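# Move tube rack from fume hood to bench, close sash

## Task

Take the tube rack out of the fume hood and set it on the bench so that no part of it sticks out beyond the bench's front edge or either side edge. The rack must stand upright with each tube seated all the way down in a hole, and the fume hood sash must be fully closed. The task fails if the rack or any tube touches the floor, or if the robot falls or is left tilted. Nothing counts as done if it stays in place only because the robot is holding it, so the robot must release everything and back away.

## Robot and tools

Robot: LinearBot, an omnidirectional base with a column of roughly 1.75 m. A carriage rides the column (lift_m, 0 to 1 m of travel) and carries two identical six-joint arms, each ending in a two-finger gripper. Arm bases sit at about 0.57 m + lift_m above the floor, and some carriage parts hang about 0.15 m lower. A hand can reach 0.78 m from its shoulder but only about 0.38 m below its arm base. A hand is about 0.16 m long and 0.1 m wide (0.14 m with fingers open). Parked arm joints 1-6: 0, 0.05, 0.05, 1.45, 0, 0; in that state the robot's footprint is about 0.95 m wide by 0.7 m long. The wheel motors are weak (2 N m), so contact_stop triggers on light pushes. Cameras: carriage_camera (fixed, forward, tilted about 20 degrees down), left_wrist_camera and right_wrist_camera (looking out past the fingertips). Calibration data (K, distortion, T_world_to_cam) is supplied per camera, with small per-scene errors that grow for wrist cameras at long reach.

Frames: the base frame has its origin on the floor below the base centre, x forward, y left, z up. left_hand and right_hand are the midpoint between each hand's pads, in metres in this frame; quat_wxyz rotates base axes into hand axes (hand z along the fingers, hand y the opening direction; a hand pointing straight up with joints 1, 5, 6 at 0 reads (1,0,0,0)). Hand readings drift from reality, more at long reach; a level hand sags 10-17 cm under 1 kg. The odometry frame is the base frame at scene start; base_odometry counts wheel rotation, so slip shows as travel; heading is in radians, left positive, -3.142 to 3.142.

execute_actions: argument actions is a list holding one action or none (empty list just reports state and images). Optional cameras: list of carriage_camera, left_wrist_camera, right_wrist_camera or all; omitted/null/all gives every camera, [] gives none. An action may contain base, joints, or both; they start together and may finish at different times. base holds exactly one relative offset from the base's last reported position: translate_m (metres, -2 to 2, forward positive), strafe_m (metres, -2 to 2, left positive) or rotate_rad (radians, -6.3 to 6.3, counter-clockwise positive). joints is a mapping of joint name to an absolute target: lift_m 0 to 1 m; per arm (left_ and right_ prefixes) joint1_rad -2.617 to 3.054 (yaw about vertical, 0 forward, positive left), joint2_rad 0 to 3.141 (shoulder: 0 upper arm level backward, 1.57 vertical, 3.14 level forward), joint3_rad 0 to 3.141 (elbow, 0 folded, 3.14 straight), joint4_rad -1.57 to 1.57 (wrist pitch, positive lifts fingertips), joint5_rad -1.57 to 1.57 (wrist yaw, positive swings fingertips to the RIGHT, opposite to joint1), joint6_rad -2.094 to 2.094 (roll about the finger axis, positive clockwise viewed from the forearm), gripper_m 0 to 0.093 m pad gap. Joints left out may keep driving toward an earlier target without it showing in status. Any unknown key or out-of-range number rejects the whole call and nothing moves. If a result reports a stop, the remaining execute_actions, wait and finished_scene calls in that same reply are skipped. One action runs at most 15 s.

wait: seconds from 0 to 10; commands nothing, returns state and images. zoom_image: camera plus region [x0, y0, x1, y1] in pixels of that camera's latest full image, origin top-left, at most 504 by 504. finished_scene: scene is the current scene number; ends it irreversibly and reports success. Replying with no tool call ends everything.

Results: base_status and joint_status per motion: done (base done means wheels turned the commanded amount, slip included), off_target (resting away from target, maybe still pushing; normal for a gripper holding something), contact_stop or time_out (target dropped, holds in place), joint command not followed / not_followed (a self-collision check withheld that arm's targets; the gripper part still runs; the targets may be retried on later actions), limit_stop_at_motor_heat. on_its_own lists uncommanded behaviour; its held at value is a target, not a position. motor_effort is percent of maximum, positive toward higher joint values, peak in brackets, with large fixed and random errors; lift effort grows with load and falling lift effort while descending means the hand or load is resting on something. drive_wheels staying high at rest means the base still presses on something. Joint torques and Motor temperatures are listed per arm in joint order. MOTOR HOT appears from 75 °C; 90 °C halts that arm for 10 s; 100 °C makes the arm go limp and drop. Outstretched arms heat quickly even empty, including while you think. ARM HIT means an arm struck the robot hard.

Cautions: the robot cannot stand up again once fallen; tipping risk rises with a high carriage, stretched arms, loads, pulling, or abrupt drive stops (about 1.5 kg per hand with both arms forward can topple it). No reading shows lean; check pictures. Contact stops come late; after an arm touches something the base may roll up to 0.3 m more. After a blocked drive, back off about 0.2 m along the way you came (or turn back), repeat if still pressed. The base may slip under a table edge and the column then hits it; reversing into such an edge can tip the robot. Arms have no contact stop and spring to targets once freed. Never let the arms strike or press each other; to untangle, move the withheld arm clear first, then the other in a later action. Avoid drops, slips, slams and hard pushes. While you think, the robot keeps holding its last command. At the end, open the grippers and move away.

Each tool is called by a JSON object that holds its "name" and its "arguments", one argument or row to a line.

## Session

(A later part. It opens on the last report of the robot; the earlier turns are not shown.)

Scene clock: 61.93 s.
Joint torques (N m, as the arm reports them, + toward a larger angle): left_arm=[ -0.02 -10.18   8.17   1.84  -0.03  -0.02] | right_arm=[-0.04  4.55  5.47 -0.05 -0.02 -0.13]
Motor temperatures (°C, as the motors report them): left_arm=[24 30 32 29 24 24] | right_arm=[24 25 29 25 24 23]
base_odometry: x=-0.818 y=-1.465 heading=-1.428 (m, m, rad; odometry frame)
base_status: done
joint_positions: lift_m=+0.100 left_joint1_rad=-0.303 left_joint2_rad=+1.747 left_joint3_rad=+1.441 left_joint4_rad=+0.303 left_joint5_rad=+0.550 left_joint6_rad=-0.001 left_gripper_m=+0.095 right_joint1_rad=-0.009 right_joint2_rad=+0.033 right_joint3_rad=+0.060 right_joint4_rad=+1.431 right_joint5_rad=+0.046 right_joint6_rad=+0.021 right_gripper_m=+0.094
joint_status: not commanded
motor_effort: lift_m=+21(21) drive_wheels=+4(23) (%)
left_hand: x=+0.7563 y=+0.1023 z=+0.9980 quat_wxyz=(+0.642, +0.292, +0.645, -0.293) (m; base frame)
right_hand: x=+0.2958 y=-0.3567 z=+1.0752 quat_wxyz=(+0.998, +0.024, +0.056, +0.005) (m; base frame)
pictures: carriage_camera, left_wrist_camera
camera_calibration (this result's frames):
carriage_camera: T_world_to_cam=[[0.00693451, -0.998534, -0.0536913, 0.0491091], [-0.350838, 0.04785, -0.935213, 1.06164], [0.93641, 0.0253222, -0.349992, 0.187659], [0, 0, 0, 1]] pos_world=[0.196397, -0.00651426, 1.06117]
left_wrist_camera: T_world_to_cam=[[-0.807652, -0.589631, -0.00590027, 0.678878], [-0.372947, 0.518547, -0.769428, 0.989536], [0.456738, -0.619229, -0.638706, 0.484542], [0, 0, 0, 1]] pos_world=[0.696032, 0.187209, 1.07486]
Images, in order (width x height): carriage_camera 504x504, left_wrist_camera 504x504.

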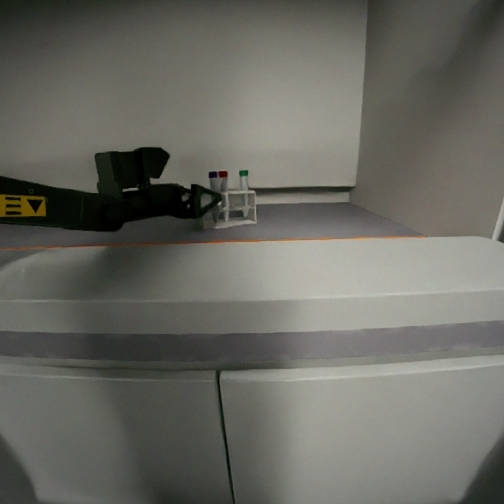

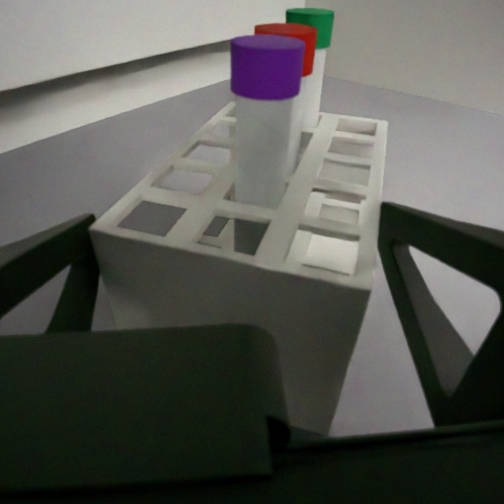

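Close and lift.

{"name": "execute_actions", "arguments": {
  "actions": [
    {"joints":{"left_gripper_m":0.04}}
  ],
  "cameras": []
}}

{"name": "execute_actions", "arguments": {
  "actions": [
    {"joints":{"lift_m":0.16,"left_gripper_m":0.04}}
  ]
}}

Scene clock: 64.83 s.
Joint torques (N m, as the arm reports them, + toward a larger angle): left_arm=[  0.29 -10.28   8.27   1.81  -0.02   0.  ] | right_arm=[ 0.15  4.59  5.59 -0.03 -0.03 -0.12]
Motor temperatures (°C, as the motors report them): left_arm=[24 30 32 29 24 24] | right_arm=[24 25 29 25 24 23]
base_odometry: x=-0.818 y=-1.465 heading=-1.428 (m, m, rad; odometry frame)
base_status: not commanded
joint_positions: lift_m=+0.100 left_joint1_rad=-0.303 left_joint2_rad=+1.747 left_joint3_rad=+1.441 left_joint4_rad=+0.303 left_joint5_rad=+0.550 left_joint6_rad=-0.001 left_gripper_m=+0.081 right_joint1_rad=-0.009 right_joint2_rad=+0.033 right_joint3_rad=+0.060 right_joint4_rad=+1.431 right_joint5_rad=+0.046 right_joint6_rad=+0.021 right_gripper_m=+0.094
joint_status: left_gripper_m off_target (ended at +0.081, target +0.040)
motor_effort: lift_m=+21(21) drive_wheels=+4(5) (%)
left_hand: x=+0.7563 y=+0.1023 z=+0.9980 quat_wxyz=(+0.642, +0.292, +0.645, -0.293) (m; base frame)
right_hand: x=+0.2958 y=-0.3567 z=+1.0752 quat_wxyz=(+0.998, +0.024, +0.056, +0.005) (m; base frame)
pictures: none
No camera images: the call's "cameras" was empty. Leave "cameras" out to get every camera's image.

Scene clock: 65.60 s.
Joint torques (N m, as the arm reports them, + toward a larger angle): left_arm=[  0.12 -10.77   8.27   2.01  -0.02  -0.01] | right_arm=[-0.1   4.65  5.48 -0.04 -0.03 -0.14]
Motor temperatures (°C, as the motors report them): left_arm=[24 30 32 29 24 24] | right_arm=[24 25 29 25 24 23]
base_odometry: x=-0.818 y=-1.465 heading=-1.428 (m, m, rad; odometry frame)
base_status: not commanded
joint_positions: lift_m=+0.160 left_joint1_rad=-0.303 left_joint2_rad=+1.753 left_joint3_rad=+1.441 left_joint4_rad=+0.284 left_joint5_rad=+0.550 left_joint6_rad=-0.001 left_gripper_m=+0.081 right_joint1_rad=-0.009 right_joint2_rad=+0.033 right_joint3_rad=+0.060 right_joint4_rad=+1.431 right_joint5_rad=+0.046 right_joint6_rad=+0.021 right_gripper_m=+0.094
joint_status: left_gripper_m off_target (ended at +0.081, target +0.040); the others done
motor_effort: lift_m=+24(30) drive_wheels=+4(5) (%)
left_hand: x=+0.7575 y=+0.1020 z=+1.0508 quat_wxyz=(+0.634, +0.291, +0.654, -0.294) (m; base frame)
right_hand: x=+0.2958 y=-0.3567 z=+1.1349 quat_wxyz=(+0.998, +0.024, +0.056, +0.005) (m; base frame)
pictures: carriage_camera, left_wrist_camera, right_wrist_camera
camera_calibration (this result's frames):
carriage_camera: T_world_to_cam=[[0.00693451, -0.998534, -0.0536913, 0.0523155], [-0.350838, 0.04785, -0.935213, 1.11749], [0.93641, 0.0253222, -0.349992, 0.208559], [0, 0, 0, 1]] pos_world=[0.196397, -0.00651426, 1.12089]
left_wrist_camera: T_world_to_cam=[[-0.807628, -0.589635, 0.00825259, 0.665018], [-0.39051, 0.524293, -0.756716, 1.03009], [0.44186, -0.614368, -0.653692, 0.543997], [0, 0, 0, 1]] pos_world=[0.698977, 0.186263, 1.1296]
right_wrist_camera: T_world_to_cam=[[0.0675473, -0.977286, -0.200874, -0.142967], [0.726332, 0.186198, -0.661643, 0.612062], [0.684016, -0.101209, 0.722411, -0.945999], [0, 0, 0, 1]] pos_world=[0.212176, -0.349428, 1.05965]
Images, in order (width x height): carriage_camera 504x504, left_wrist_camera 504x504, right_wrist_camera 504x504.

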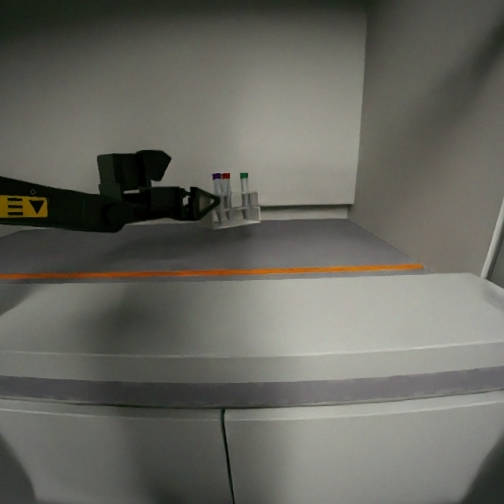

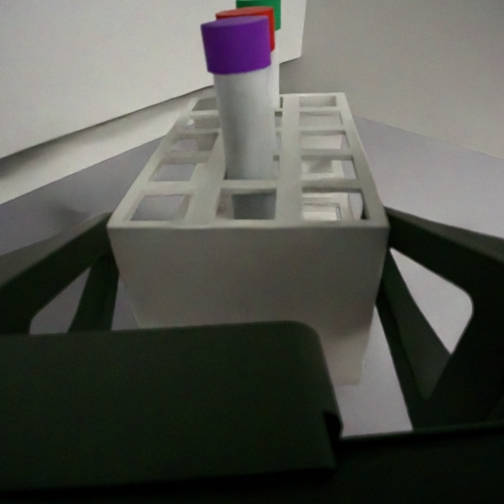

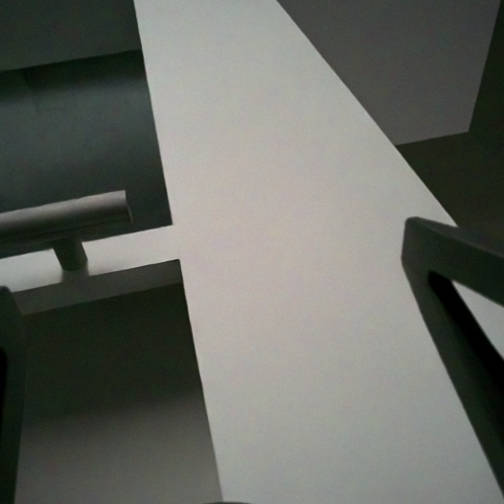

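{"name": "execute_actions", "arguments": {
  "actions": [
    {"base":{"translate_m":-1.0}}
  ],
  "cameras": []
}}

{"name": "execute_actions", "arguments": {
  "actions": [
    {"base":{"rotate_rad":1.57},"joints":{"lift_m":0.28,"left_gripper_m":0.04}}
  ],
  "cameras": []
}}

{"name": "execute_actions", "arguments": {
  "actions": [
    {"base":{"translate_m":1.2}}
  ],
  "cameras": ["carriage_camera","left_wrist_camera"]
}}

Scene clock: 72.10 s.
Joint torques (N m, as the arm reports them, + toward a larger angle): left_arm=[  0.14 -10.76   8.08   2.06  -0.03  -0.03] | right_arm=[-0.08  4.48  5.58 -0.04 -0.03 -0.14]
Motor temperatures (°C, as the motors report them): left_arm=[24 31 33 30 24 24] | right_arm=[24 25 29 25 24 23]
base_odometry: x=-0.961 y=-0.476 heading=-1.428 (m, m, rad; odometry frame)
base_status: done
joint_positions: lift_m=+0.160 left_joint1_rad=-0.303 left_joint2_rad=+1.753 left_joint3_rad=+1.441 left_joint4_rad=+0.281 left_joint5_rad=+0.549 left_joint6_rad=-0.001 left_gripper_m=+0.081 right_joint1_rad=-0.009 right_joint2_rad=+0.033 right_joint3_rad=+0.060 right_joint4_rad=+1.432 right_joint5_rad=+0.046 right_joint6_rad=+0.021 right_gripper_m=+0.094
joint_status: not commanded
motor_effort: lift_m=+24(24) drive_wheels=-3(33) (%)
left_hand: x=+0.7575 y=+0.1020 z=+1.0502 quat_wxyz=(+0.633, +0.291, +0.655, -0.294) (m; base frame)
right_hand: x=+0.2957 y=-0.3567 z=+1.1349 quat_wxyz=(+0.998, +0.024, +0.055, +0.005) (m; base frame)
pictures: none
No camera images: the call's "cameras" was empty. Leave "cameras" out to get every camera's image.

Scene clock: 75.20 s.
Joint torques (N m, as the arm reports them, + toward a larger angle): left_arm=[ -0.38 -11.38   8.14   2.08   0.02  -0.02] | right_arm=[-0.09  4.6   5.57  0.01 -0.01 -0.14]
Motor temperatures (°C, as the motors report them): left_arm=[24 32 33 30 24 24] | right_arm=[24 25 29 25 24 23]
base_odometry: x=-0.961 y=-0.476 heading=+0.142 (m, m, rad; odometry frame)
base_status: done
joint_positions: lift_m=+0.280 left_joint1_rad=-0.295 left_joint2_rad=+1.760 left_joint3_rad=+1.441 left_joint4_rad=+0.278 left_joint5_rad=+0.547 left_joint6_rad=-0.001 left_gripper_m=+0.081 right_joint1_rad=-0.009 right_joint2_rad=+0.033 right_joint3_rad=+0.060 right_joint4_rad=+1.430 right_joint5_rad=+0.047 right_joint6_rad=+0.021 right_gripper_m=+0.094
joint_status: left_gripper_m off_target (ended at +0.081, target +0.040); the others done
motor_effort: lift_m=+24(30) drive_wheels=+8(29) (%)
left_hand: x=+0.7613 y=+0.1055 z=+1.1655 quat_wxyz=(+0.630, +0.287, +0.660, -0.291) (m; base frame)
right_hand: x=+0.2961 y=-0.3569 z=+1.2549 quat_wxyz=(+0.998, +0.024, +0.056, +0.005) (m; base frame)
pictures: none
No camera images: the call's "cameras" was empty. Leave "cameras" out to get every camera's image.

Scene clock: 79.90 s.
Joint torques (N m, as the arm reports them, + toward a larger angle): left_arm=[ -0.44 -11.55   8.22   2.07   0.01   0.01] | right_arm=[ 0.01  4.68  5.56 -0.03 -0.03 -0.16]
Motor temperatures (°C, as the motors report them): left_arm=[24 33 34 31 24 24] | right_arm=[24 25 30 25 24 23]
base_odometry: x=+0.227 y=-0.305 heading=+0.143 (m, m, rad; odometry frame)
base_status: done
joint_positions: lift_m=+0.280 left_joint1_rad=-0.295 left_joint2_rad=+1.760 left_joint3_rad=+1.441 left_joint4_rad=+0.278 left_joint5_rad=+0.548 left_joint6_rad=-0.001 left_gripper_m=+0.081 right_joint1_rad=-0.009 right_joint2_rad=+0.033 right_joint3_rad=+0.060 right_joint4_rad=+1.432 right_joint5_rad=+0.047 right_joint6_rad=+0.021 right_gripper_m=+0.094
joint_status: not commanded
motor_effort: lift_m=+24(24) drive_wheels=-6(36) (%)
left_hand: x=+0.7612 y=+0.1054 z=+1.1655 quat_wxyz=(+0.630, +0.287, +0.660, -0.291) (m; base frame)
right_hand: x=+0.2957 y=-0.3569 z=+1.2549 quat_wxyz=(+0.998, +0.024, +0.055, +0.005) (m; base frame)
pictures: carriage_camera, left_wrist_camera
camera_calibration (this result's frames):
carriage_camera: T_world_to_cam=[[0.00693451, -0.998534, -0.0536913, 0.0587602], [-0.350838, 0.04785, -0.935213, 1.22974], [0.93641, 0.0253222, -0.349992, 0.25057], [0, 0, 0, 1]] pos_world=[0.196397, -0.00651426, 1.24092]
left_wrist_camera: T_world_to_cam=[[-0.801807, -0.597359, 0.0163611, 0.65608], [-0.405375, 0.523591, -0.749349, 1.11936], [0.439064, -0.607466, -0.661973, 0.630489], [0, 0, 0, 1]] pos_world=[0.702983, 0.188831, 1.24542]
Images, in order (width x height): carriage_camera 504x504, left_wrist_camera 504x504.

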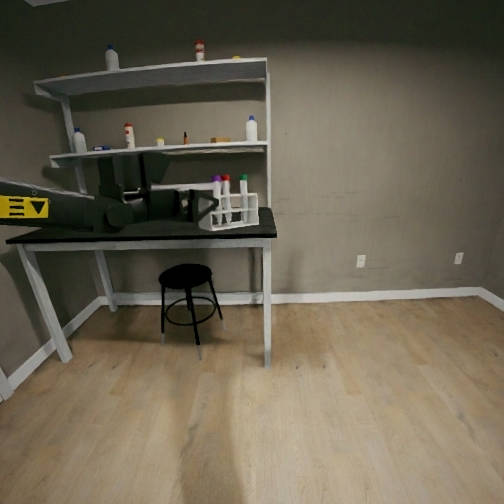

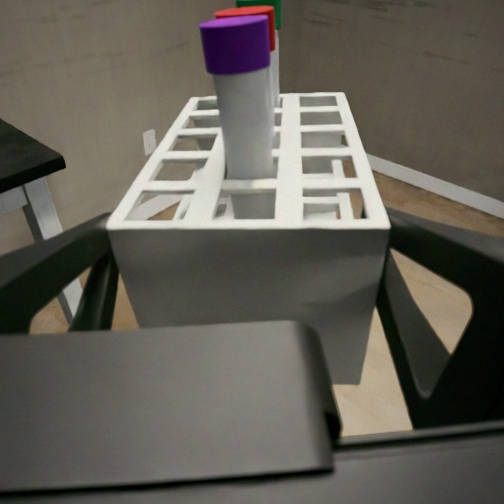

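{"name": "execute_actions", "arguments": {
  "actions": [
    {"base":{"strafe_m":0.45}}
  ],
  "cameras": []
}}

{"name": "execute_actions", "arguments": {
  "actions": [
    {"base":{"translate_m":0.75}}
  ],
  "cameras": ["carriage_camera","left_wrist_camera"]
}}

Scene clock: 84.33 s.
Joint torques (N m, as the arm reports them, + toward a larger angle): left_arm=[ -0.35 -11.51   8.3    2.04   0.    -0.03] | right_arm=[-0.08  4.58  5.62 -0.06 -0.01 -0.14]
Motor temperatures (°C, as the motors report them): left_arm=[24 34 34 31 24 24] | right_arm=[24 25 30 25 24 23]
base_odometry: x=+0.163 y=+0.141 heading=+0.142 (m, m, rad; odometry frame)
base_status: done
joint_positions: lift_m=+0.280 left_joint1_rad=-0.295 left_joint2_rad=+1.760 left_joint3_rad=+1.441 left_joint4_rad=+0.278 left_joint5_rad=+0.548 left_joint6_rad=-0.001 left_gripper_m=+0.081 right_joint1_rad=-0.009 right_joint2_rad=+0.033 right_joint3_rad=+0.060 right_joint4_rad=+1.431 right_joint5_rad=+0.047 right_joint6_rad=+0.021 right_gripper_m=+0.094
joint_status: not commanded
motor_effort: lift_m=+24(24) drive_wheels=-3(30) (%)
left_hand: x=+0.7612 y=+0.1054 z=+1.1655 quat_wxyz=(+0.630, +0.287, +0.660, -0.291) (m; base frame)
right_hand: x=+0.2958 y=-0.3569 z=+1.2549 quat_wxyz=(+0.998, +0.024, +0.056, +0.005) (m; base frame)
pictures: none
No camera images: the call's "cameras" was empty. Leave "cameras" out to get every camera's image.

Scene clock: 88.07 s.
Joint torques (N m, as the arm reports them, + toward a larger angle): left_arm=[ -0.34 -11.43   8.16   2.08   0.02  -0.02] | right_arm=[-0.16  4.64  5.49 -0.04 -0.04 -0.17]
Motor temperatures (°C, as the motors report them): left_arm=[24 34 34 31 24 24] | right_arm=[24 25 30 25 24 23]
base_odometry: x=+0.906 y=+0.248 heading=+0.143 (m, m, rad; odometry frame)
base_status: done
joint_positions: lift_m=+0.280 left_joint1_rad=-0.295 left_joint2_rad=+1.760 left_joint3_rad=+1.441 left_joint4_rad=+0.277 left_joint5_rad=+0.548 left_joint6_rad=-0.001 left_gripper_m=+0.081 right_joint1_rad=-0.009 right_joint2_rad=+0.033 right_joint3_rad=+0.060 right_joint4_rad=+1.431 right_joint5_rad=+0.047 right_joint6_rad=+0.021 right_gripper_m=+0.094
joint_status: not commanded
motor_effort: lift_m=+24(24) drive_wheels=-6(31) (%)
left_hand: x=+0.7612 y=+0.1054 z=+1.1653 quat_wxyz=(+0.630, +0.287, +0.660, -0.291) (m; base frame)
right_hand: x=+0.2959 y=-0.3569 z=+1.2549 quat_wxyz=(+0.998, +0.024, +0.056, +0.005) (m; base frame)
pictures: carriage_camera, left_wrist_camera
camera_calibration (this result's frames):
carriage_camera: T_world_to_cam=[[0.00693451, -0.998534, -0.0536913, 0.0587602], [-0.350838, 0.04785, -0.935213, 1.22974], [0.93641, 0.0253222, -0.349992, 0.25057], [0, 0, 0, 1]] pos_world=[0.196397, -0.00651426, 1.24092]
left_wrist_camera: T_world_to_cam=[[-0.802022, -0.597057, 0.0168271, 0.655602], [-0.405725, 0.5239, -0.748943, 1.11899], [0.438346, -0.607496, -0.66242, 0.631449], [0, 0, 0, 1]] pos_world=[0.703017, 0.188795, 1.24531]
Images, in order (width x height): carriage_camera 504x504, left_wrist_camera 504x504.

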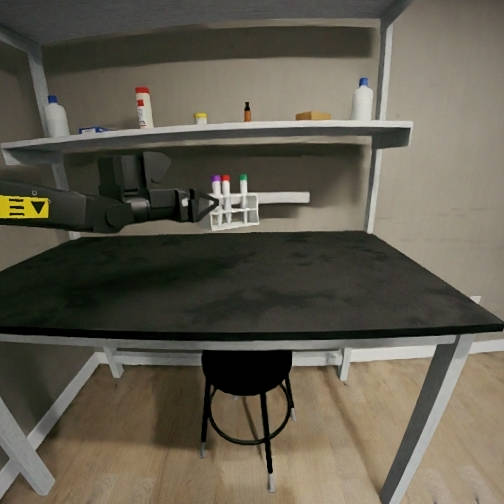

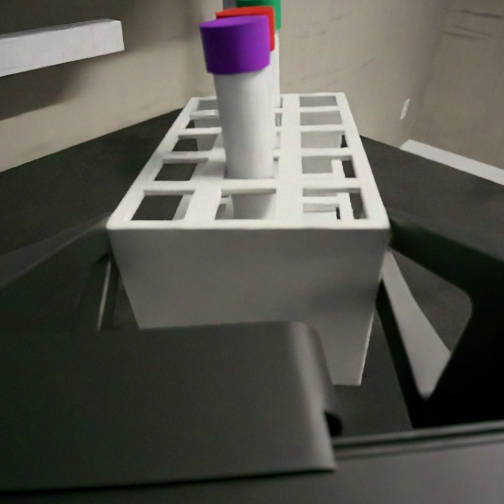

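{"name": "execute_actions", "arguments": {
  "actions": [
    {"base":{"translate_m":0.08},"joints":{"lift_m":0.1}}
  ],
  "cameras": ["carriage_camera"]
}}

Scene clock: 90.37 s.
Joint torques (N m, as the arm reports them, + toward a larger angle): left_arm=[ -0.36 -11.01   8.14   2.03   0.01  -0.02] | right_arm=[-0.02  4.56  5.45 -0.05 -0.01 -0.15]
Motor temperatures (°C, as the motors report them): left_arm=[24 34 34 31 24 24] | right_arm=[24 25 30 25 24 23]
base_odometry: x=+0.985 y=+0.259 heading=+0.143 (m, m, rad; odometry frame)
base_status: done
joint_positions: lift_m=+0.100 left_joint1_rad=-0.295 left_joint2_rad=+1.755 left_joint3_rad=+1.441 left_joint4_rad=+0.283 left_joint5_rad=+0.550 left_joint6_rad=+0.000 left_gripper_m=+0.081 right_joint1_rad=-0.009 right_joint2_rad=+0.033 right_joint3_rad=+0.060 right_joint4_rad=+1.430 right_joint5_rad=+0.047 right_joint6_rad=+0.021 right_gripper_m=+0.094
joint_status: all done
motor_effort: lift_m=+21(22) drive_wheels=-4(31) (%)
left_hand: x=+0.7597 y=+0.1056 z=+0.9898 quat_wxyz=(+0.634, +0.288, +0.656, -0.291) (m; base frame)
right_hand: x=+0.2960 y=-0.3569 z=+1.0752 quat_wxyz=(+0.998, +0.024, +0.056, +0.005) (m; base frame)
pictures: carriage_camera
camera_calibration (this result's frames):
carriage_camera: T_world_to_cam=[[0.00693451, -0.998534, -0.0536913, 0.0491098], [-0.350838, 0.04785, -0.935213, 1.06165], [0.93641, 0.0253222, -0.349992, 0.187663], [0, 0, 0, 1]] pos_world=[0.196397, -0.00651426, 1.06119]
Images, in order (width x height): carriage_camera 504x504.

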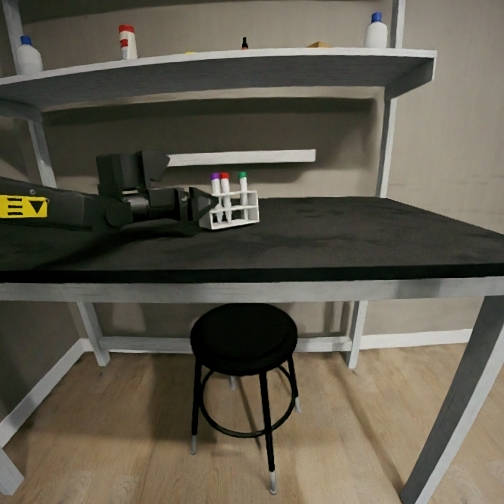

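{"name": "execute_actions", "arguments": {
  "actions": [
    {"joints":{"lift_m":0.055}}
  ],
  "cameras": ["carriage_camera"]
}}

Scene clock: 91.97 s.
Joint torques (N m, as the arm reports them, + toward a larger angle): left_arm=[-0.39 -8.97  7.07  1.19 -0.1  -0.14] | right_arm=[-0.04  4.66  5.59 -0.04 -0.02 -0.15]
Motor temperatures (°C, as the motors report them): left_arm=[24 34 34 31 24 24] | right_arm=[24 25 30 25 24 23]
base_odometry: x=+0.985 y=+0.259 heading=+0.143 (m, m, rad; odometry frame)
base_status: not commanded
joint_positions: lift_m=+0.055 left_joint1_rad=-0.295 left_joint2_rad=+1.732 left_joint3_rad=+1.455 left_joint4_rad=+0.373 left_joint5_rad=+0.554 left_joint6_rad=+0.009 left_gripper_m=+0.081 right_joint1_rad=-0.009 right_joint2_rad=+0.033 right_joint3_rad=+0.060 right_joint4_rad=+1.431 right_joint5_rad=+0.047 right_joint6_rad=+0.021 right_gripper_m=+0.094
joint_status: all done
motor_effort: lift_m=+21(21) drive_wheels=-3(4) (%)
left_hand: x=+0.7532 y=+0.1069 z=+0.9833 quat_wxyz=(+0.679, +0.298, +0.609, -0.283) (m; base frame)
right_hand: x=+0.2959 y=-0.3569 z=+1.0302 quat_wxyz=(+0.998, +0.024, +0.056, +0.005) (m; base frame)
pictures: carriage_camera
camera_calibration (this result's frames):
carriage_camera: T_world_to_cam=[[0.00693451, -0.998534, -0.0536913, 0.0466957], [-0.350838, 0.04785, -0.935213, 1.0196], [0.93641, 0.0253222, -0.349992, 0.171926], [0, 0, 0, 1]] pos_world=[0.196397, -0.00651426, 1.01622]
Images, in order (width x height): carriage_camera 504x504.

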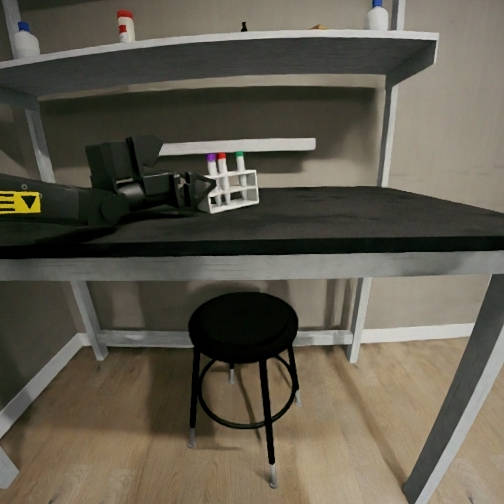

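Contact, too far. Back up to .09, release, then retreat along the axis.

{"name": "execute_actions", "arguments": {
  "actions": [
    {"joints":{"lift_m":0.09}}
  ],
  "cameras": []
}}

{"name": "execute_actions", "arguments": {
  "actions": [
    {"joints":{"left_gripper_m":0.093}}
  ],
  "cameras": []
}}

{"name": "execute_actions", "arguments": {
  "actions": [
    {"joints":{"left_joint1_rad":-0.15,"left_joint5_rad":0.7},"base":{"translate_m":-0.04}}
  ]
}}

Scene clock: 102.63 s.
Joint torques (N m, as the arm reports them, + toward a larger angle): left_arm=[ -0.46 -10.19   7.44   1.96  -0.07  -0.11] | right_arm=[ 0.01  4.63  5.57 -0.04 -0.03 -0.16]
Motor temperatures (°C, as the motors report them): left_arm=[24 34 34 30 24 24] | right_arm=[24 25 30 25 24 23]
base_odometry: x=+0.985 y=+0.259 heading=+0.143 (m, m, rad; odometry frame)
base_status: not commanded
joint_positions: lift_m=+0.090 left_joint1_rad=-0.295 left_joint2_rad=+1.745 left_joint3_rad=+1.455 left_joint4_rad=+0.290 left_joint5_rad=+0.553 left_joint6_rad=+0.008 left_gripper_m=+0.081 right_joint1_rad=-0.009 right_joint2_rad=+0.033 right_joint3_rad=+0.060 right_joint4_rad=+1.431 right_joint5_rad=+0.047 right_joint6_rad=+0.021 right_gripper_m=+0.094
joint_status: all done
motor_effort: lift_m=+24(29) drive_wheels=-2(3) (%)
left_hand: x=+0.7574 y=+0.1058 z=+0.9930 quat_wxyz=(+0.646, +0.293, +0.643, -0.288) (m; base frame)
right_hand: x=+0.2959 y=-0.3568 z=+1.0649 quat_wxyz=(+0.998, +0.024, +0.056, +0.005) (m; base frame)
pictures: none
No camera images: the call's "cameras" was empty. Leave "cameras" out to get every camera's image.

Scene clock: 103.23 s.
Joint torques (N m, as the arm reports them, + toward a larger angle): left_arm=[ -0.37 -10.14   7.13   1.95  -0.07  -0.15] | right_arm=[-0.05  4.53  5.58 -0.04 -0.01 -0.14]
Motor temperatures (°C, as the motors report them): left_arm=[24 34 34 30 24 24] | right_arm=[24 25 30 25 24 23]
base_odometry: x=+0.985 y=+0.259 heading=+0.143 (m, m, rad; odometry frame)
base_status: not commanded
joint_positions: lift_m=+0.090 left_joint1_rad=-0.295 left_joint2_rad=+1.745 left_joint3_rad=+1.455 left_joint4_rad=+0.289 left_joint5_rad=+0.553 left_joint6_rad=+0.007 left_gripper_m=+0.093 right_joint1_rad=-0.009 right_joint2_rad=+0.033 right_joint3_rad=+0.060 right_joint4_rad=+1.431 right_joint5_rad=+0.047 right_joint6_rad=+0.021 right_gripper_m=+0.094
joint_status: all done
motor_effort: lift_m=+24(24) drive_wheels=-3(3) (%)
left_hand: x=+0.7574 y=+0.1058 z=+0.9927 quat_wxyz=(+0.645, +0.293, +0.644, -0.289) (m; base frame)
right_hand: x=+0.2959 y=-0.3568 z=+1.0649 quat_wxyz=(+0.998, +0.024, +0.056, +0.005) (m; base frame)
pictures: none
No camera images: the call's "cameras" was empty. Leave "cameras" out to get every camera's image.

Scene clock: 104.40 s.
Joint torques (N m, as the arm reports them, + toward a larger angle): left_arm=[ -0.56 -10.13   6.96   1.88   0.01  -0.08] | right_arm=[ 0.05  4.45  5.64 -0.05 -0.06 -0.14]
Motor temperatures (°C, as the motors report them): left_arm=[24 34 34 30 24 24] | right_arm=[24 25 30 25 24 23]
base_odometry: x=+0.945 y=+0.254 heading=+0.143 (m, m, rad; odometry frame)
base_status: done
joint_positions: lift_m=+0.090 left_joint1_rad=-0.144 left_joint2_rad=+1.745 left_joint3_rad=+1.455 left_joint4_rad=+0.292 left_joint5_rad=+0.695 left_joint6_rad=+0.006 left_gripper_m=+0.093 right_joint1_rad=-0.009 right_joint2_rad=+0.033 right_joint3_rad=+0.060 right_joint4_rad=+1.431 right_joint5_rad=+0.047 right_joint6_rad=+0.021 right_gripper_m=+0.094
joint_status: all done
motor_effort: lift_m=+24(24) drive_wheels=+5(25) (%)
left_hand: x=+0.7714 y=+0.1645 z=+0.9934 quat_wxyz=(+0.647, +0.290, +0.644, -0.286) (m; base frame)
right_hand: x=+0.2958 y=-0.3568 z=+1.0649 quat_wxyz=(+0.998, +0.024, +0.056, +0.005) (m; base frame)
pictures: carriage_camera, left_wrist_camera, right_wrist_camera
camera_calibration (this result's frames):
carriage_camera: T_world_to_cam=[[0.00693451, -0.998534, -0.0536913, 0.0485565], [-0.350838, 0.04785, -0.935213, 1.05201], [0.93641, 0.0253222, -0.349992, 0.184056], [0, 0, 0, 1]] pos_world=[0.196397, -0.00651426, 1.05088]
left_wrist_camera: T_world_to_cam=[[-0.799816, -0.600015, -0.0166089, 0.733971], [-0.37114, 0.516095, -0.771946, 0.960878], [0.471751, -0.611251, -0.635471, 0.497053], [0, 0, 0, 1]] pos_world=[0.709177, 0.248314, 1.0698]
right_wrist_camera: T_world_to_cam=[[0.0675062, -0.977212, -0.201244, -0.156663], [0.726343, 0.186418, -0.66157, 0.565748], [0.68401, -0.101512, 0.722375, -0.895494], [0, 0, 0, 1]] pos_world=[0.212176, -0.349461, 0.989637]
Images, in order (width x height): carriage_camera 504x504, left_wrist_camera 504x504, right_wrist_camera 504x504.

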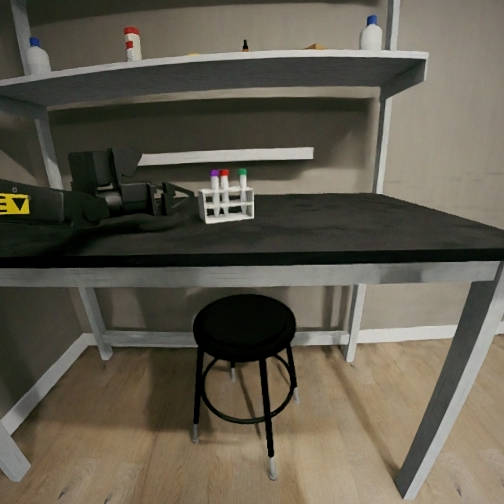

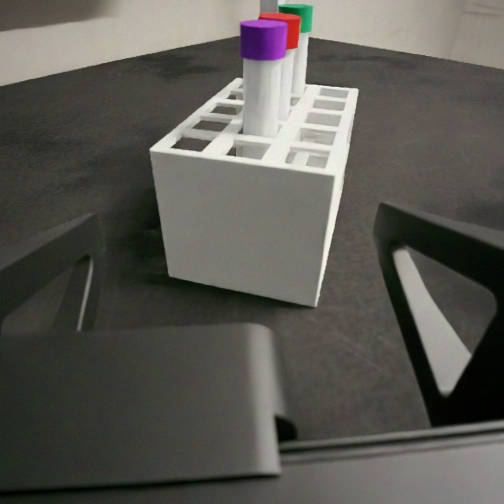

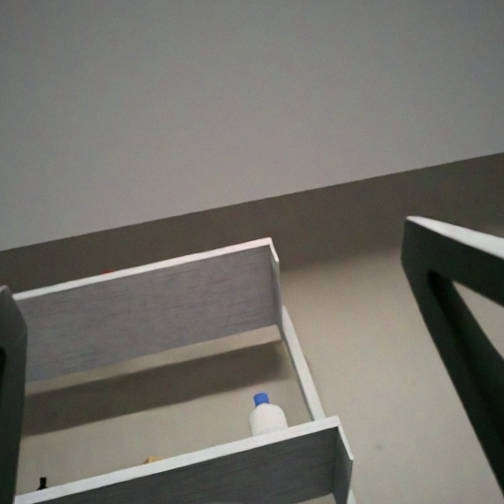

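{"name": "zoom_image", "arguments": {
  "camera": "carriage_camera",
  "region": [180,155,280,235]
}}

Region (180, 155, 280, 235) of carriage_camera's 504x504 image, scaled by 5.040, with more detail than that image has; it fills the top 403 rows of this view, and the rest is white.

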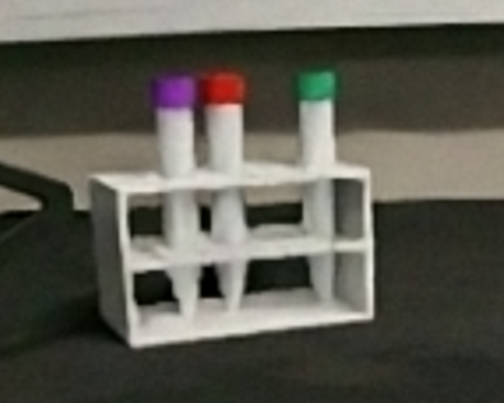

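{"name": "execute_actions", "arguments": {
  "actions": [
    {"base":{"translate_m":-0.75}}
  ],
  "cameras": []
}}

{"name": "execute_actions", "arguments": {
  "actions": [
    {"base":{"rotate_rad":-1.57},"joints":{"lift_m":0.54,"left_joint1_rad":0,"left_joint5_rad":0,"left_gripper_m":0}}
  ],
  "cameras": []
}}

{"name": "execute_actions", "arguments": {
  "actions": [
    {"base":{"strafe_m":-0.8}}
  ],
  "cameras": []
}}

{"name": "execute_actions", "arguments": {
  "actions": [
    {"base":{"translate_m":1.2}}
  ],
  "cameras": ["carriage_camera","left_wrist_camera"]
}}

Scene clock: 112.90 s.
Joint torques (N m, as the arm reports them, + toward a larger angle): left_arm=[ -0.48 -10.24   7.24   1.87   0.02  -0.12] | right_arm=[-0.02  4.51  5.45 -0.02 -0.02 -0.16]
Motor temperatures (°C, as the motors report them): left_arm=[24 35 34 31 24 24] | right_arm=[24 25 30 25 24 23]
base_odometry: x=+0.203 y=+0.146 heading=+0.144 (m, m, rad; odometry frame)
base_status: done
joint_positions: lift_m=+0.090 left_joint1_rad=-0.144 left_joint2_rad=+1.745 left_joint3_rad=+1.455 left_joint4_rad=+0.293 left_joint5_rad=+0.696 left_joint6_rad=+0.006 left_gripper_m=+0.093 right_joint1_rad=-0.009 right_joint2_rad=+0.033 right_joint3_rad=+0.060 right_joint4_rad=+1.431 right_joint5_rad=+0.047 right_joint6_rad=+0.021 right_gripper_m=+0.094
joint_status: not commanded
motor_effort: lift_m=+24(24) drive_wheels=-6(48) (%)
left_hand: x=+0.7713 y=+0.1642 z=+0.9936 quat_wxyz=(+0.648, +0.291, +0.644, -0.286) (m; base frame)
right_hand: x=+0.2959 y=-0.3568 z=+1.0649 quat_wxyz=(+0.998, +0.024, +0.056, +0.005) (m; base frame)
pictures: none
No camera images: the call's "cameras" was empty. Leave "cameras" out to get every camera's image.

Scene clock: 116.00 s.
Joint torques (N m, as the arm reports them, + toward a larger angle): left_arm=[ -0.23 -10.23   7.36   1.94  -0.02  -0.09] | right_arm=[-0.06  4.49  5.54 -0.01 -0.06 -0.14]
Motor temperatures (°C, as the motors report them): left_arm=[24 35 34 31 24 24] | right_arm=[24 25 30 25 24 23]
base_odometry: x=+0.203 y=+0.146 heading=-1.425 (m, m, rad; odometry frame)
base_status: done
joint_positions: lift_m=+0.540 left_joint1_rad=+0.004 left_joint2_rad=+1.745 left_joint3_rad=+1.455 left_joint4_rad=+0.302 left_joint5_rad=+0.000 left_joint6_rad=+0.005 left_gripper_m=+0.001 right_joint1_rad=-0.009 right_joint2_rad=+0.033 right_joint3_rad=+0.060 right_joint4_rad=+1.430 right_joint5_rad=+0.047 right_joint6_rad=+0.021 right_gripper_m=+0.094
joint_status: all done
motor_effort: lift_m=+24(29) drive_wheels=+7(33) (%)
left_hand: x=+0.8325 y=+0.3507 z=+1.4459 quat_wxyz=(+0.711, +0.001, +0.703, +0.003) (m; base frame)
right_hand: x=+0.2960 y=-0.3569 z=+1.5149 quat_wxyz=(+0.998, +0.024, +0.056, +0.005) (m; base frame)
pictures: none
No camera images: the call's "cameras" was empty. Leave "cameras" out to get every camera's image.

Scene clock: 119.87 s.
Joint torques (N m, as the arm reports them, + toward a larger angle): left_arm=[ -0.13 -10.27   7.21   1.95  -0.01  -0.07] | right_arm=[-0.13  4.53  5.65 -0.02 -0.03 -0.14]
Motor temperatures (°C, as the motors report them): left_arm=[24 35 35 32 24 24] | right_arm=[24 25 30 25 24 23]
base_odometry: x=-0.589 y=+0.031 heading=-1.426 (m, m, rad; odometry frame)
base_status: done
joint_positions: lift_m=+0.540 left_joint1_rad=+0.001 left_joint2_rad=+1.745 left_joint3_rad=+1.455 left_joint4_rad=+0.302 left_joint5_rad=+0.000 left_joint6_rad=+0.005 left_gripper_m=+0.001 right_joint1_rad=-0.009 right_joint2_rad=+0.033 right_joint3_rad=+0.060 right_joint4_rad=+1.430 right_joint5_rad=+0.047 right_joint6_rad=+0.021 right_gripper_m=+0.094
joint_status: not commanded
motor_effort: lift_m=+24(24) drive_wheels=-4(33) (%)
left_hand: x=+0.8325 y=+0.3492 z=+1.4459 quat_wxyz=(+0.711, +0.001, +0.703, +0.002) (m; base frame)
right_hand: x=+0.2960 y=-0.3569 z=+1.5149 quat_wxyz=(+0.998, +0.024, +0.056, +0.005) (m; base frame)
pictures: none
No camera images: the call's "cameras" was empty. Leave "cameras" out to get every camera's image.

Scene clock: 124.37 s.
Joint torques (N m, as the arm reports them, + toward a larger angle): left_arm=[-0.11 10.4  10.6   5.61 -0.11 -0.08] | right_arm=[-0.14  4.61  5.56 -0.05 -0.04 -0.15]
Motor temperatures (°C, as the motors report them): left_arm=[24 35 35 34 24 24] | right_arm=[24 25 31 26 24 23]
base_odometry: x=-0.422 y=-1.115 heading=-1.424 (m, m, rad; odometry frame)
base_status: translate_m contact_stop (by the wheels' count: +1.158 of +1.200)
joint_positions: lift_m=+0.540 left_joint1_rad=+0.000 left_joint2_rad=+1.508 left_joint3_rad=+1.407 left_joint4_rad=-0.123 left_joint5_rad=+0.009 left_joint6_rad=+0.005 left_gripper_m=+0.001 right_joint1_rad=-0.009 right_joint2_rad=+0.033 right_joint3_rad=+0.060 right_joint4_rad=+1.430 right_joint5_rad=+0.047 right_joint6_rad=+0.021 right_gripper_m=+0.094
joint_status: not commanded
motor_effort: lift_m=+24(24) drive_wheels=+50(77) (%)
left_hand: x=+0.7619 y=+0.3471 z=+1.4396 quat_wxyz=(+0.624, +0.005, +0.781, -0.002) (m; base frame)
right_hand: x=+0.2961 y=-0.3569 z=+1.5148 quat_wxyz=(+0.998, +0.024, +0.056, +0.005) (m; base frame)
pictures: carriage_camera, left_wrist_camera
camera_calibration (this result's frames):
carriage_camera: T_world_to_cam=[[0.00693451, -0.998534, -0.0536913, 0.0727172], [-0.350838, 0.04785, -0.935213, 1.47285], [0.93641, 0.0253222, -0.349992, 0.34155], [0, 0, 0, 1]] pos_world=[0.196397, -0.00651426, 1.50087]
left_wrist_camera: T_world_to_cam=[[-0.0974174, -0.995218, 0.00709436, 0.411301], [-0.787674, 0.0727408, -0.611783, 1.44817], [0.608341, -0.0651864, -0.790994, 0.827004], [0, 0, 0, 1]] pos_world=[0.677654, 0.357903, 1.5372]
Images, in order (width x height): carriage_camera 504x504, left_wrist_camera 504x504.

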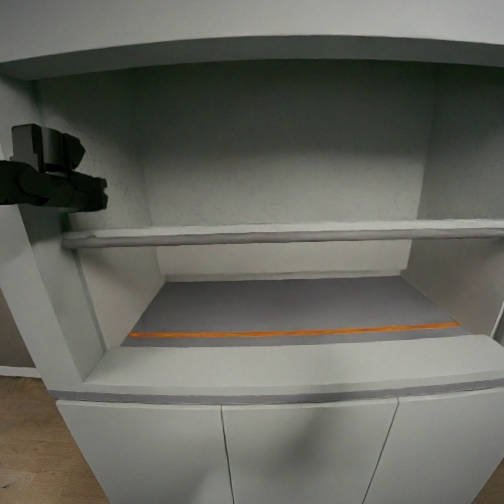

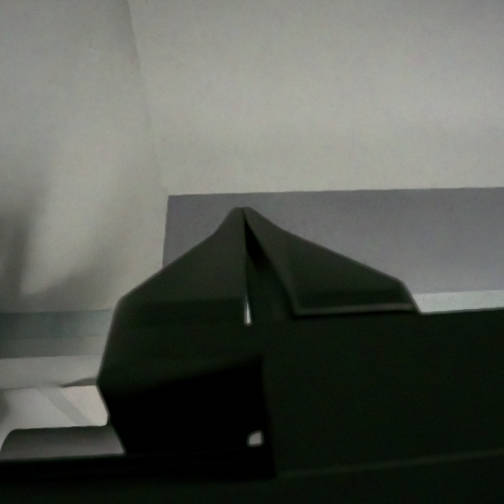

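{"name": "execute_actions", "arguments": {
  "actions": [
    {"base":{"translate_m":-0.2}}
  ],
  "cameras": []
}}

{"name": "execute_actions", "arguments": {
  "actions": [
    {"base":{"strafe_m":-0.3},"joints":{"left_joint2_rad":1.745,"left_joint3_rad":1.455,"left_joint4_rad":0.3}}
  ],
  "cameras": []
}}

{"name": "execute_actions", "arguments": {
  "actions": [
    {"base":{"translate_m":0.11}}
  ],
  "cameras": ["carriage_camera","left_wrist_camera"]
}}

Scene clock: 128.67 s.
Joint torques (N m, as the arm reports them, + toward a larger angle): left_arm=[  0.07 -11.18   8.45   2.07  -0.08  -0.11] | right_arm=[ 0.    4.58  5.55  0.   -0.03 -0.18]
Motor temperatures (°C, as the motors report them): left_arm=[24 35 36 40 24 24] | right_arm=[24 25 31 26 24 23]
base_odometry: x=-0.452 y=-0.917 heading=-1.423 (m, m, rad; odometry frame)
base_status: done
joint_positions: lift_m=+0.540 left_joint1_rad=+0.000 left_joint2_rad=+1.756 left_joint3_rad=+1.438 left_joint4_rad=+0.288 left_joint5_rad=+0.004 left_joint6_rad=+0.005 left_gripper_m=+0.001 right_joint1_rad=-0.009 right_joint2_rad=+0.033 right_joint3_rad=+0.060 right_joint4_rad=+1.431 right_joint5_rad=+0.047 right_joint6_rad=+0.021 right_gripper_m=+0.094
joint_status: not commanded
motor_effort: lift_m=+24(24) drive_wheels=-5(36) (%)
left_hand: x=+0.8348 y=+0.3478 z=+1.4279 quat_wxyz=(+0.696, +0.003, +0.718, +0.000) (m; base frame)
right_hand: x=+0.2959 y=-0.3569 z=+1.5149 quat_wxyz=(+0.998, +0.024, +0.056, +0.005) (m; base frame)
pictures: none
No camera images: the call's "cameras" was empty. Leave "cameras" out to get every camera's image.

Scene clock: 131.13 s.
Joint torques (N m, as the arm reports them, + toward a larger angle): left_arm=[  0.12 -11.64   8.7    2.05   0.    -0.1 ] | right_arm=[-0.01  4.58  5.55 -0.05  0.   -0.15]
Motor temperatures (°C, as the motors report them): left_arm=[24 36 36 39 24 24] | right_arm=[24 25 31 26 24 23]
base_odometry: x=-0.748 y=-0.961 heading=-1.423 (m, m, rad; odometry frame)
base_status: done
joint_positions: lift_m=+0.540 left_joint1_rad=+0.000 left_joint2_rad=+1.756 left_joint3_rad=+1.438 left_joint4_rad=+0.289 left_joint5_rad=+0.003 left_joint6_rad=+0.005 left_gripper_m=+0.001 right_joint1_rad=-0.009 right_joint2_rad=+0.033 right_joint3_rad=+0.060 right_joint4_rad=+1.431 right_joint5_rad=+0.047 right_joint6_rad=+0.021 right_gripper_m=+0.094
joint_status: all done
motor_effort: lift_m=+24(24) drive_wheels=-4(26) (%)
left_hand: x=+0.8348 y=+0.3480 z=+1.4282 quat_wxyz=(+0.697, +0.003, +0.717, +0.001) (m; base frame)
right_hand: x=+0.2959 y=-0.3569 z=+1.5149 quat_wxyz=(+0.998, +0.024, +0.056, +0.005) (m; base frame)
pictures: none
No camera images: the call's "cameras" was empty. Leave "cameras" out to get every camera's image.

Scene clock: 132.73 s.
Joint torques (N m, as the arm reports them, + toward a larger angle): left_arm=[ -0.06 -11.46   8.91   2.01  -0.06  -0.09] | right_arm=[ 0.02  4.54  5.62 -0.02 -0.01 -0.15]
Motor temperatures (°C, as the motors report them): left_arm=[24 36 36 39 24 24] | right_arm=[24 25 31 26 24 23]
base_odometry: x=-0.732 y=-1.070 heading=-1.424 (m, m, rad; odometry frame)
base_status: done
joint_positions: lift_m=+0.540 left_joint1_rad=+0.000 left_joint2_rad=+1.755 left_joint3_rad=+1.438 left_joint4_rad=+0.292 left_joint5_rad=+0.003 left_joint6_rad=+0.005 left_gripper_m=+0.001 right_joint1_rad=-0.009 right_joint2_rad=+0.033 right_joint3_rad=+0.060 right_joint4_rad=+1.430 right_joint5_rad=+0.047 right_joint6_rad=+0.021 right_gripper_m=+0.094
joint_status: not commanded
motor_effort: lift_m=+24(24) drive_wheels=-4(28) (%)
left_hand: x=+0.8345 y=+0.3480 z=+1.4296 quat_wxyz=(+0.698, +0.003, +0.716, +0.001) (m; base frame)
right_hand: x=+0.2960 y=-0.3569 z=+1.5148 quat_wxyz=(+0.998, +0.024, +0.056, +0.005) (m; base frame)
pictures: carriage_camera, left_wrist_camera
camera_calibration (this result's frames):
carriage_camera: T_world_to_cam=[[0.00693451, -0.998534, -0.0536913, 0.0727172], [-0.350838, 0.04785, -0.935213, 1.47285], [0.93641, 0.0253222, -0.349992, 0.34155], [0, 0, 0, 1]] pos_world=[0.196397, -0.00651426, 1.50087]
left_wrist_camera: T_world_to_cam=[[-0.0908254, -0.995789, -0.0124597, 0.442014], [-0.652097, 0.0689242, -0.754996, 1.59217], [0.752675, -0.0604479, -0.655611, 0.459391], [0, 0, 0, 1]] pos_world=[0.73262, 0.358183, 1.50877]
Images, in order (width x height): carriage_camera 504x504, left_wrist_camera 504x504.

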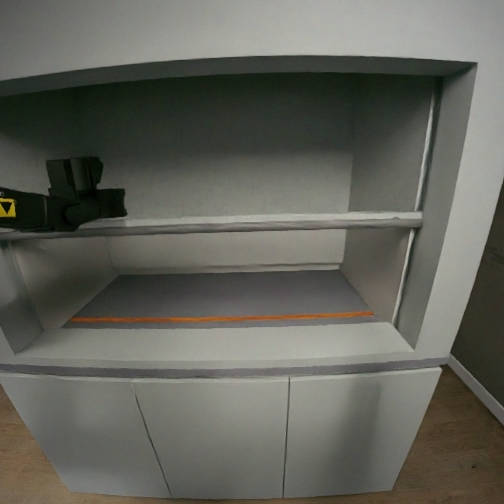

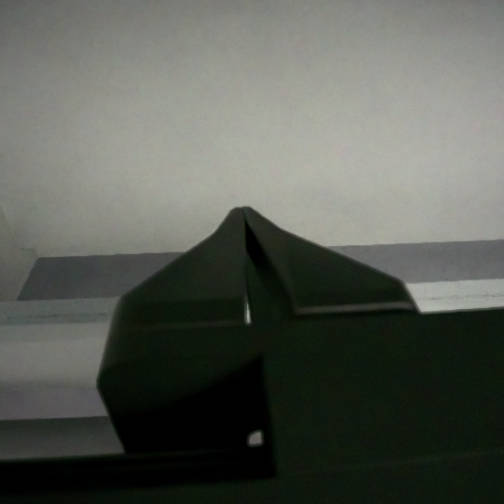

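{"name": "execute_actions", "arguments": {
  "actions": [
    {"joints":{"lift_m":0.35}}
  ],
  "cameras": ["carriage_camera","left_wrist_camera"]
}}

Scene clock: 134.97 s.
Joint torques (N m, as the arm reports them, + toward a larger angle): left_arm=[-0.05 -4.56  4.45 -0.23 -0.07 -0.06] | right_arm=[-0.05  4.52  5.59 -0.03  0.   -0.14]
Motor temperatures (°C, as the motors report them): left_arm=[24 36 36 38 24 24] | right_arm=[24 25 31 26 24 23]
base_odometry: x=-0.732 y=-1.070 heading=-1.424 (m, m, rad; odometry frame)
base_status: not commanded
joint_positions: lift_m=+0.350 left_joint1_rad=+0.000 left_joint2_rad=+1.678 left_joint3_rad=+1.495 left_joint4_rad=+0.526 left_joint5_rad=+0.003 left_joint6_rad=+0.002 left_gripper_m=+0.001 right_joint1_rad=-0.009 right_joint2_rad=+0.033 right_joint3_rad=+0.060 right_joint4_rad=+1.431 right_joint5_rad=+0.047 right_joint6_rad=+0.021 right_gripper_m=+0.094
joint_status: all done
motor_effort: lift_m=+20(20) drive_wheels=-1(3) (%)
left_hand: x=+0.8004 y=+0.3481 z=+1.3656 quat_wxyz=(+0.817, +0.002, +0.576, +0.000) (m; base frame)
right_hand: x=+0.2959 y=-0.3568 z=+1.3253 quat_wxyz=(+0.998, +0.024, +0.056, +0.005) (m; base frame)
pictures: carriage_camera, left_wrist_camera
camera_calibration (this result's frames):
carriage_camera: T_world_to_cam=[[0.00693451, -0.998534, -0.0536913, 0.0625399], [-0.350838, 0.04785, -0.935213, 1.29558], [0.93641, 0.0253222, -0.349992, 0.275208], [0, 0, 0, 1]] pos_world=[0.196397, -0.00651426, 1.31132]
left_wrist_camera: T_world_to_cam=[[-0.081286, -0.99583, -0.041413, 0.470045], [-0.33665, 0.0665406, -0.939276, 1.52164], [0.938115, -0.0624083, -0.340655, -0.134782], [0, 0, 0, 1]] pos_world=[0.676909, 0.358422, 1.40279]
Images, in order (width x height): carriage_camera 504x504, left_wrist_camera 504x504.

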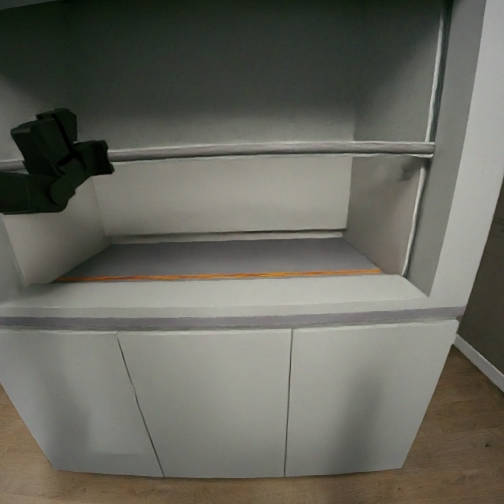

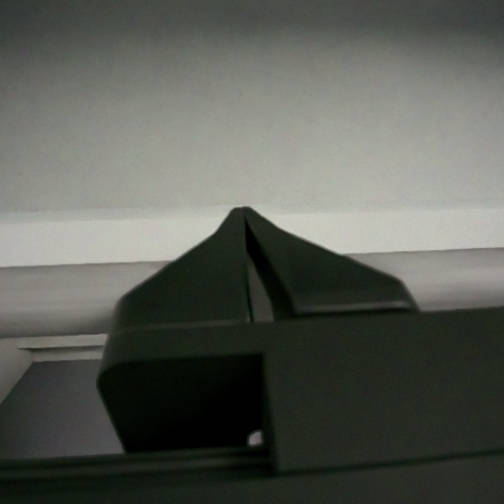

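{"name": "execute_actions", "arguments": {
  "actions": [
    {"joints":{"lift_m":0.27,"left_joint4_rad":0.1,"left_joint2_rad":1.8}}
  ],
  "cameras": ["carriage_camera"]
}}

Scene clock: 138.43 s.
Joint torques (N m, as the arm reports them, + toward a larger angle): left_arm=[  0.   -11.43   8.91   2.02  -0.07  -0.07] | right_arm=[ 0.05  4.47  5.57 -0.07 -0.02 -0.15]
Motor temperatures (°C, as the motors report them): left_arm=[24 35 36 37 24 24] | right_arm=[24 25 31 26 24 23]
base_odometry: x=-0.732 y=-1.070 heading=-1.424 (m, m, rad; odometry frame)
base_status: not commanded
joint_positions: lift_m=+0.270 left_joint1_rad=+0.000 left_joint2_rad=+1.804 left_joint3_rad=+1.436 left_joint4_rad=+0.096 left_joint5_rad=+0.002 left_joint6_rad=+0.002 left_gripper_m=+0.001 right_joint1_rad=-0.009 right_joint2_rad=+0.033 right_joint3_rad=+0.060 right_joint4_rad=+1.432 right_joint5_rad=+0.047 right_joint6_rad=+0.021 right_gripper_m=+0.094
joint_status: all done
motor_effort: lift_m=+22(22) drive_wheels=+4(9) (%)
left_hand: x=+0.8370 y=+0.3481 z=+1.0845 quat_wxyz=(+0.605, +0.002, +0.796, +0.000) (m; base frame)
right_hand: x=+0.2957 y=-0.3568 z=+1.2451 quat_wxyz=(+0.998, +0.024, +0.055, +0.005) (m; base frame)
pictures: carriage_camera
camera_calibration (this result's frames):
carriage_camera: T_world_to_cam=[[0.00693451, -0.998534, -0.0536913, 0.0582337], [-0.350838, 0.04785, -0.935213, 1.22057], [0.93641, 0.0253222, -0.349992, 0.247138], [0, 0, 0, 1]] pos_world=[0.196397, -0.00651426, 1.23112]
Images, in order (width x height): carriage_camera 504x504.

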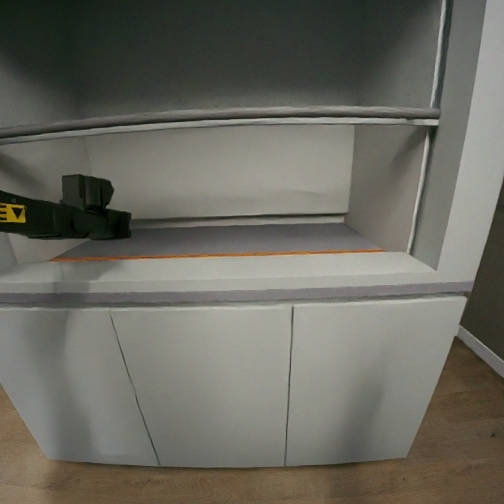

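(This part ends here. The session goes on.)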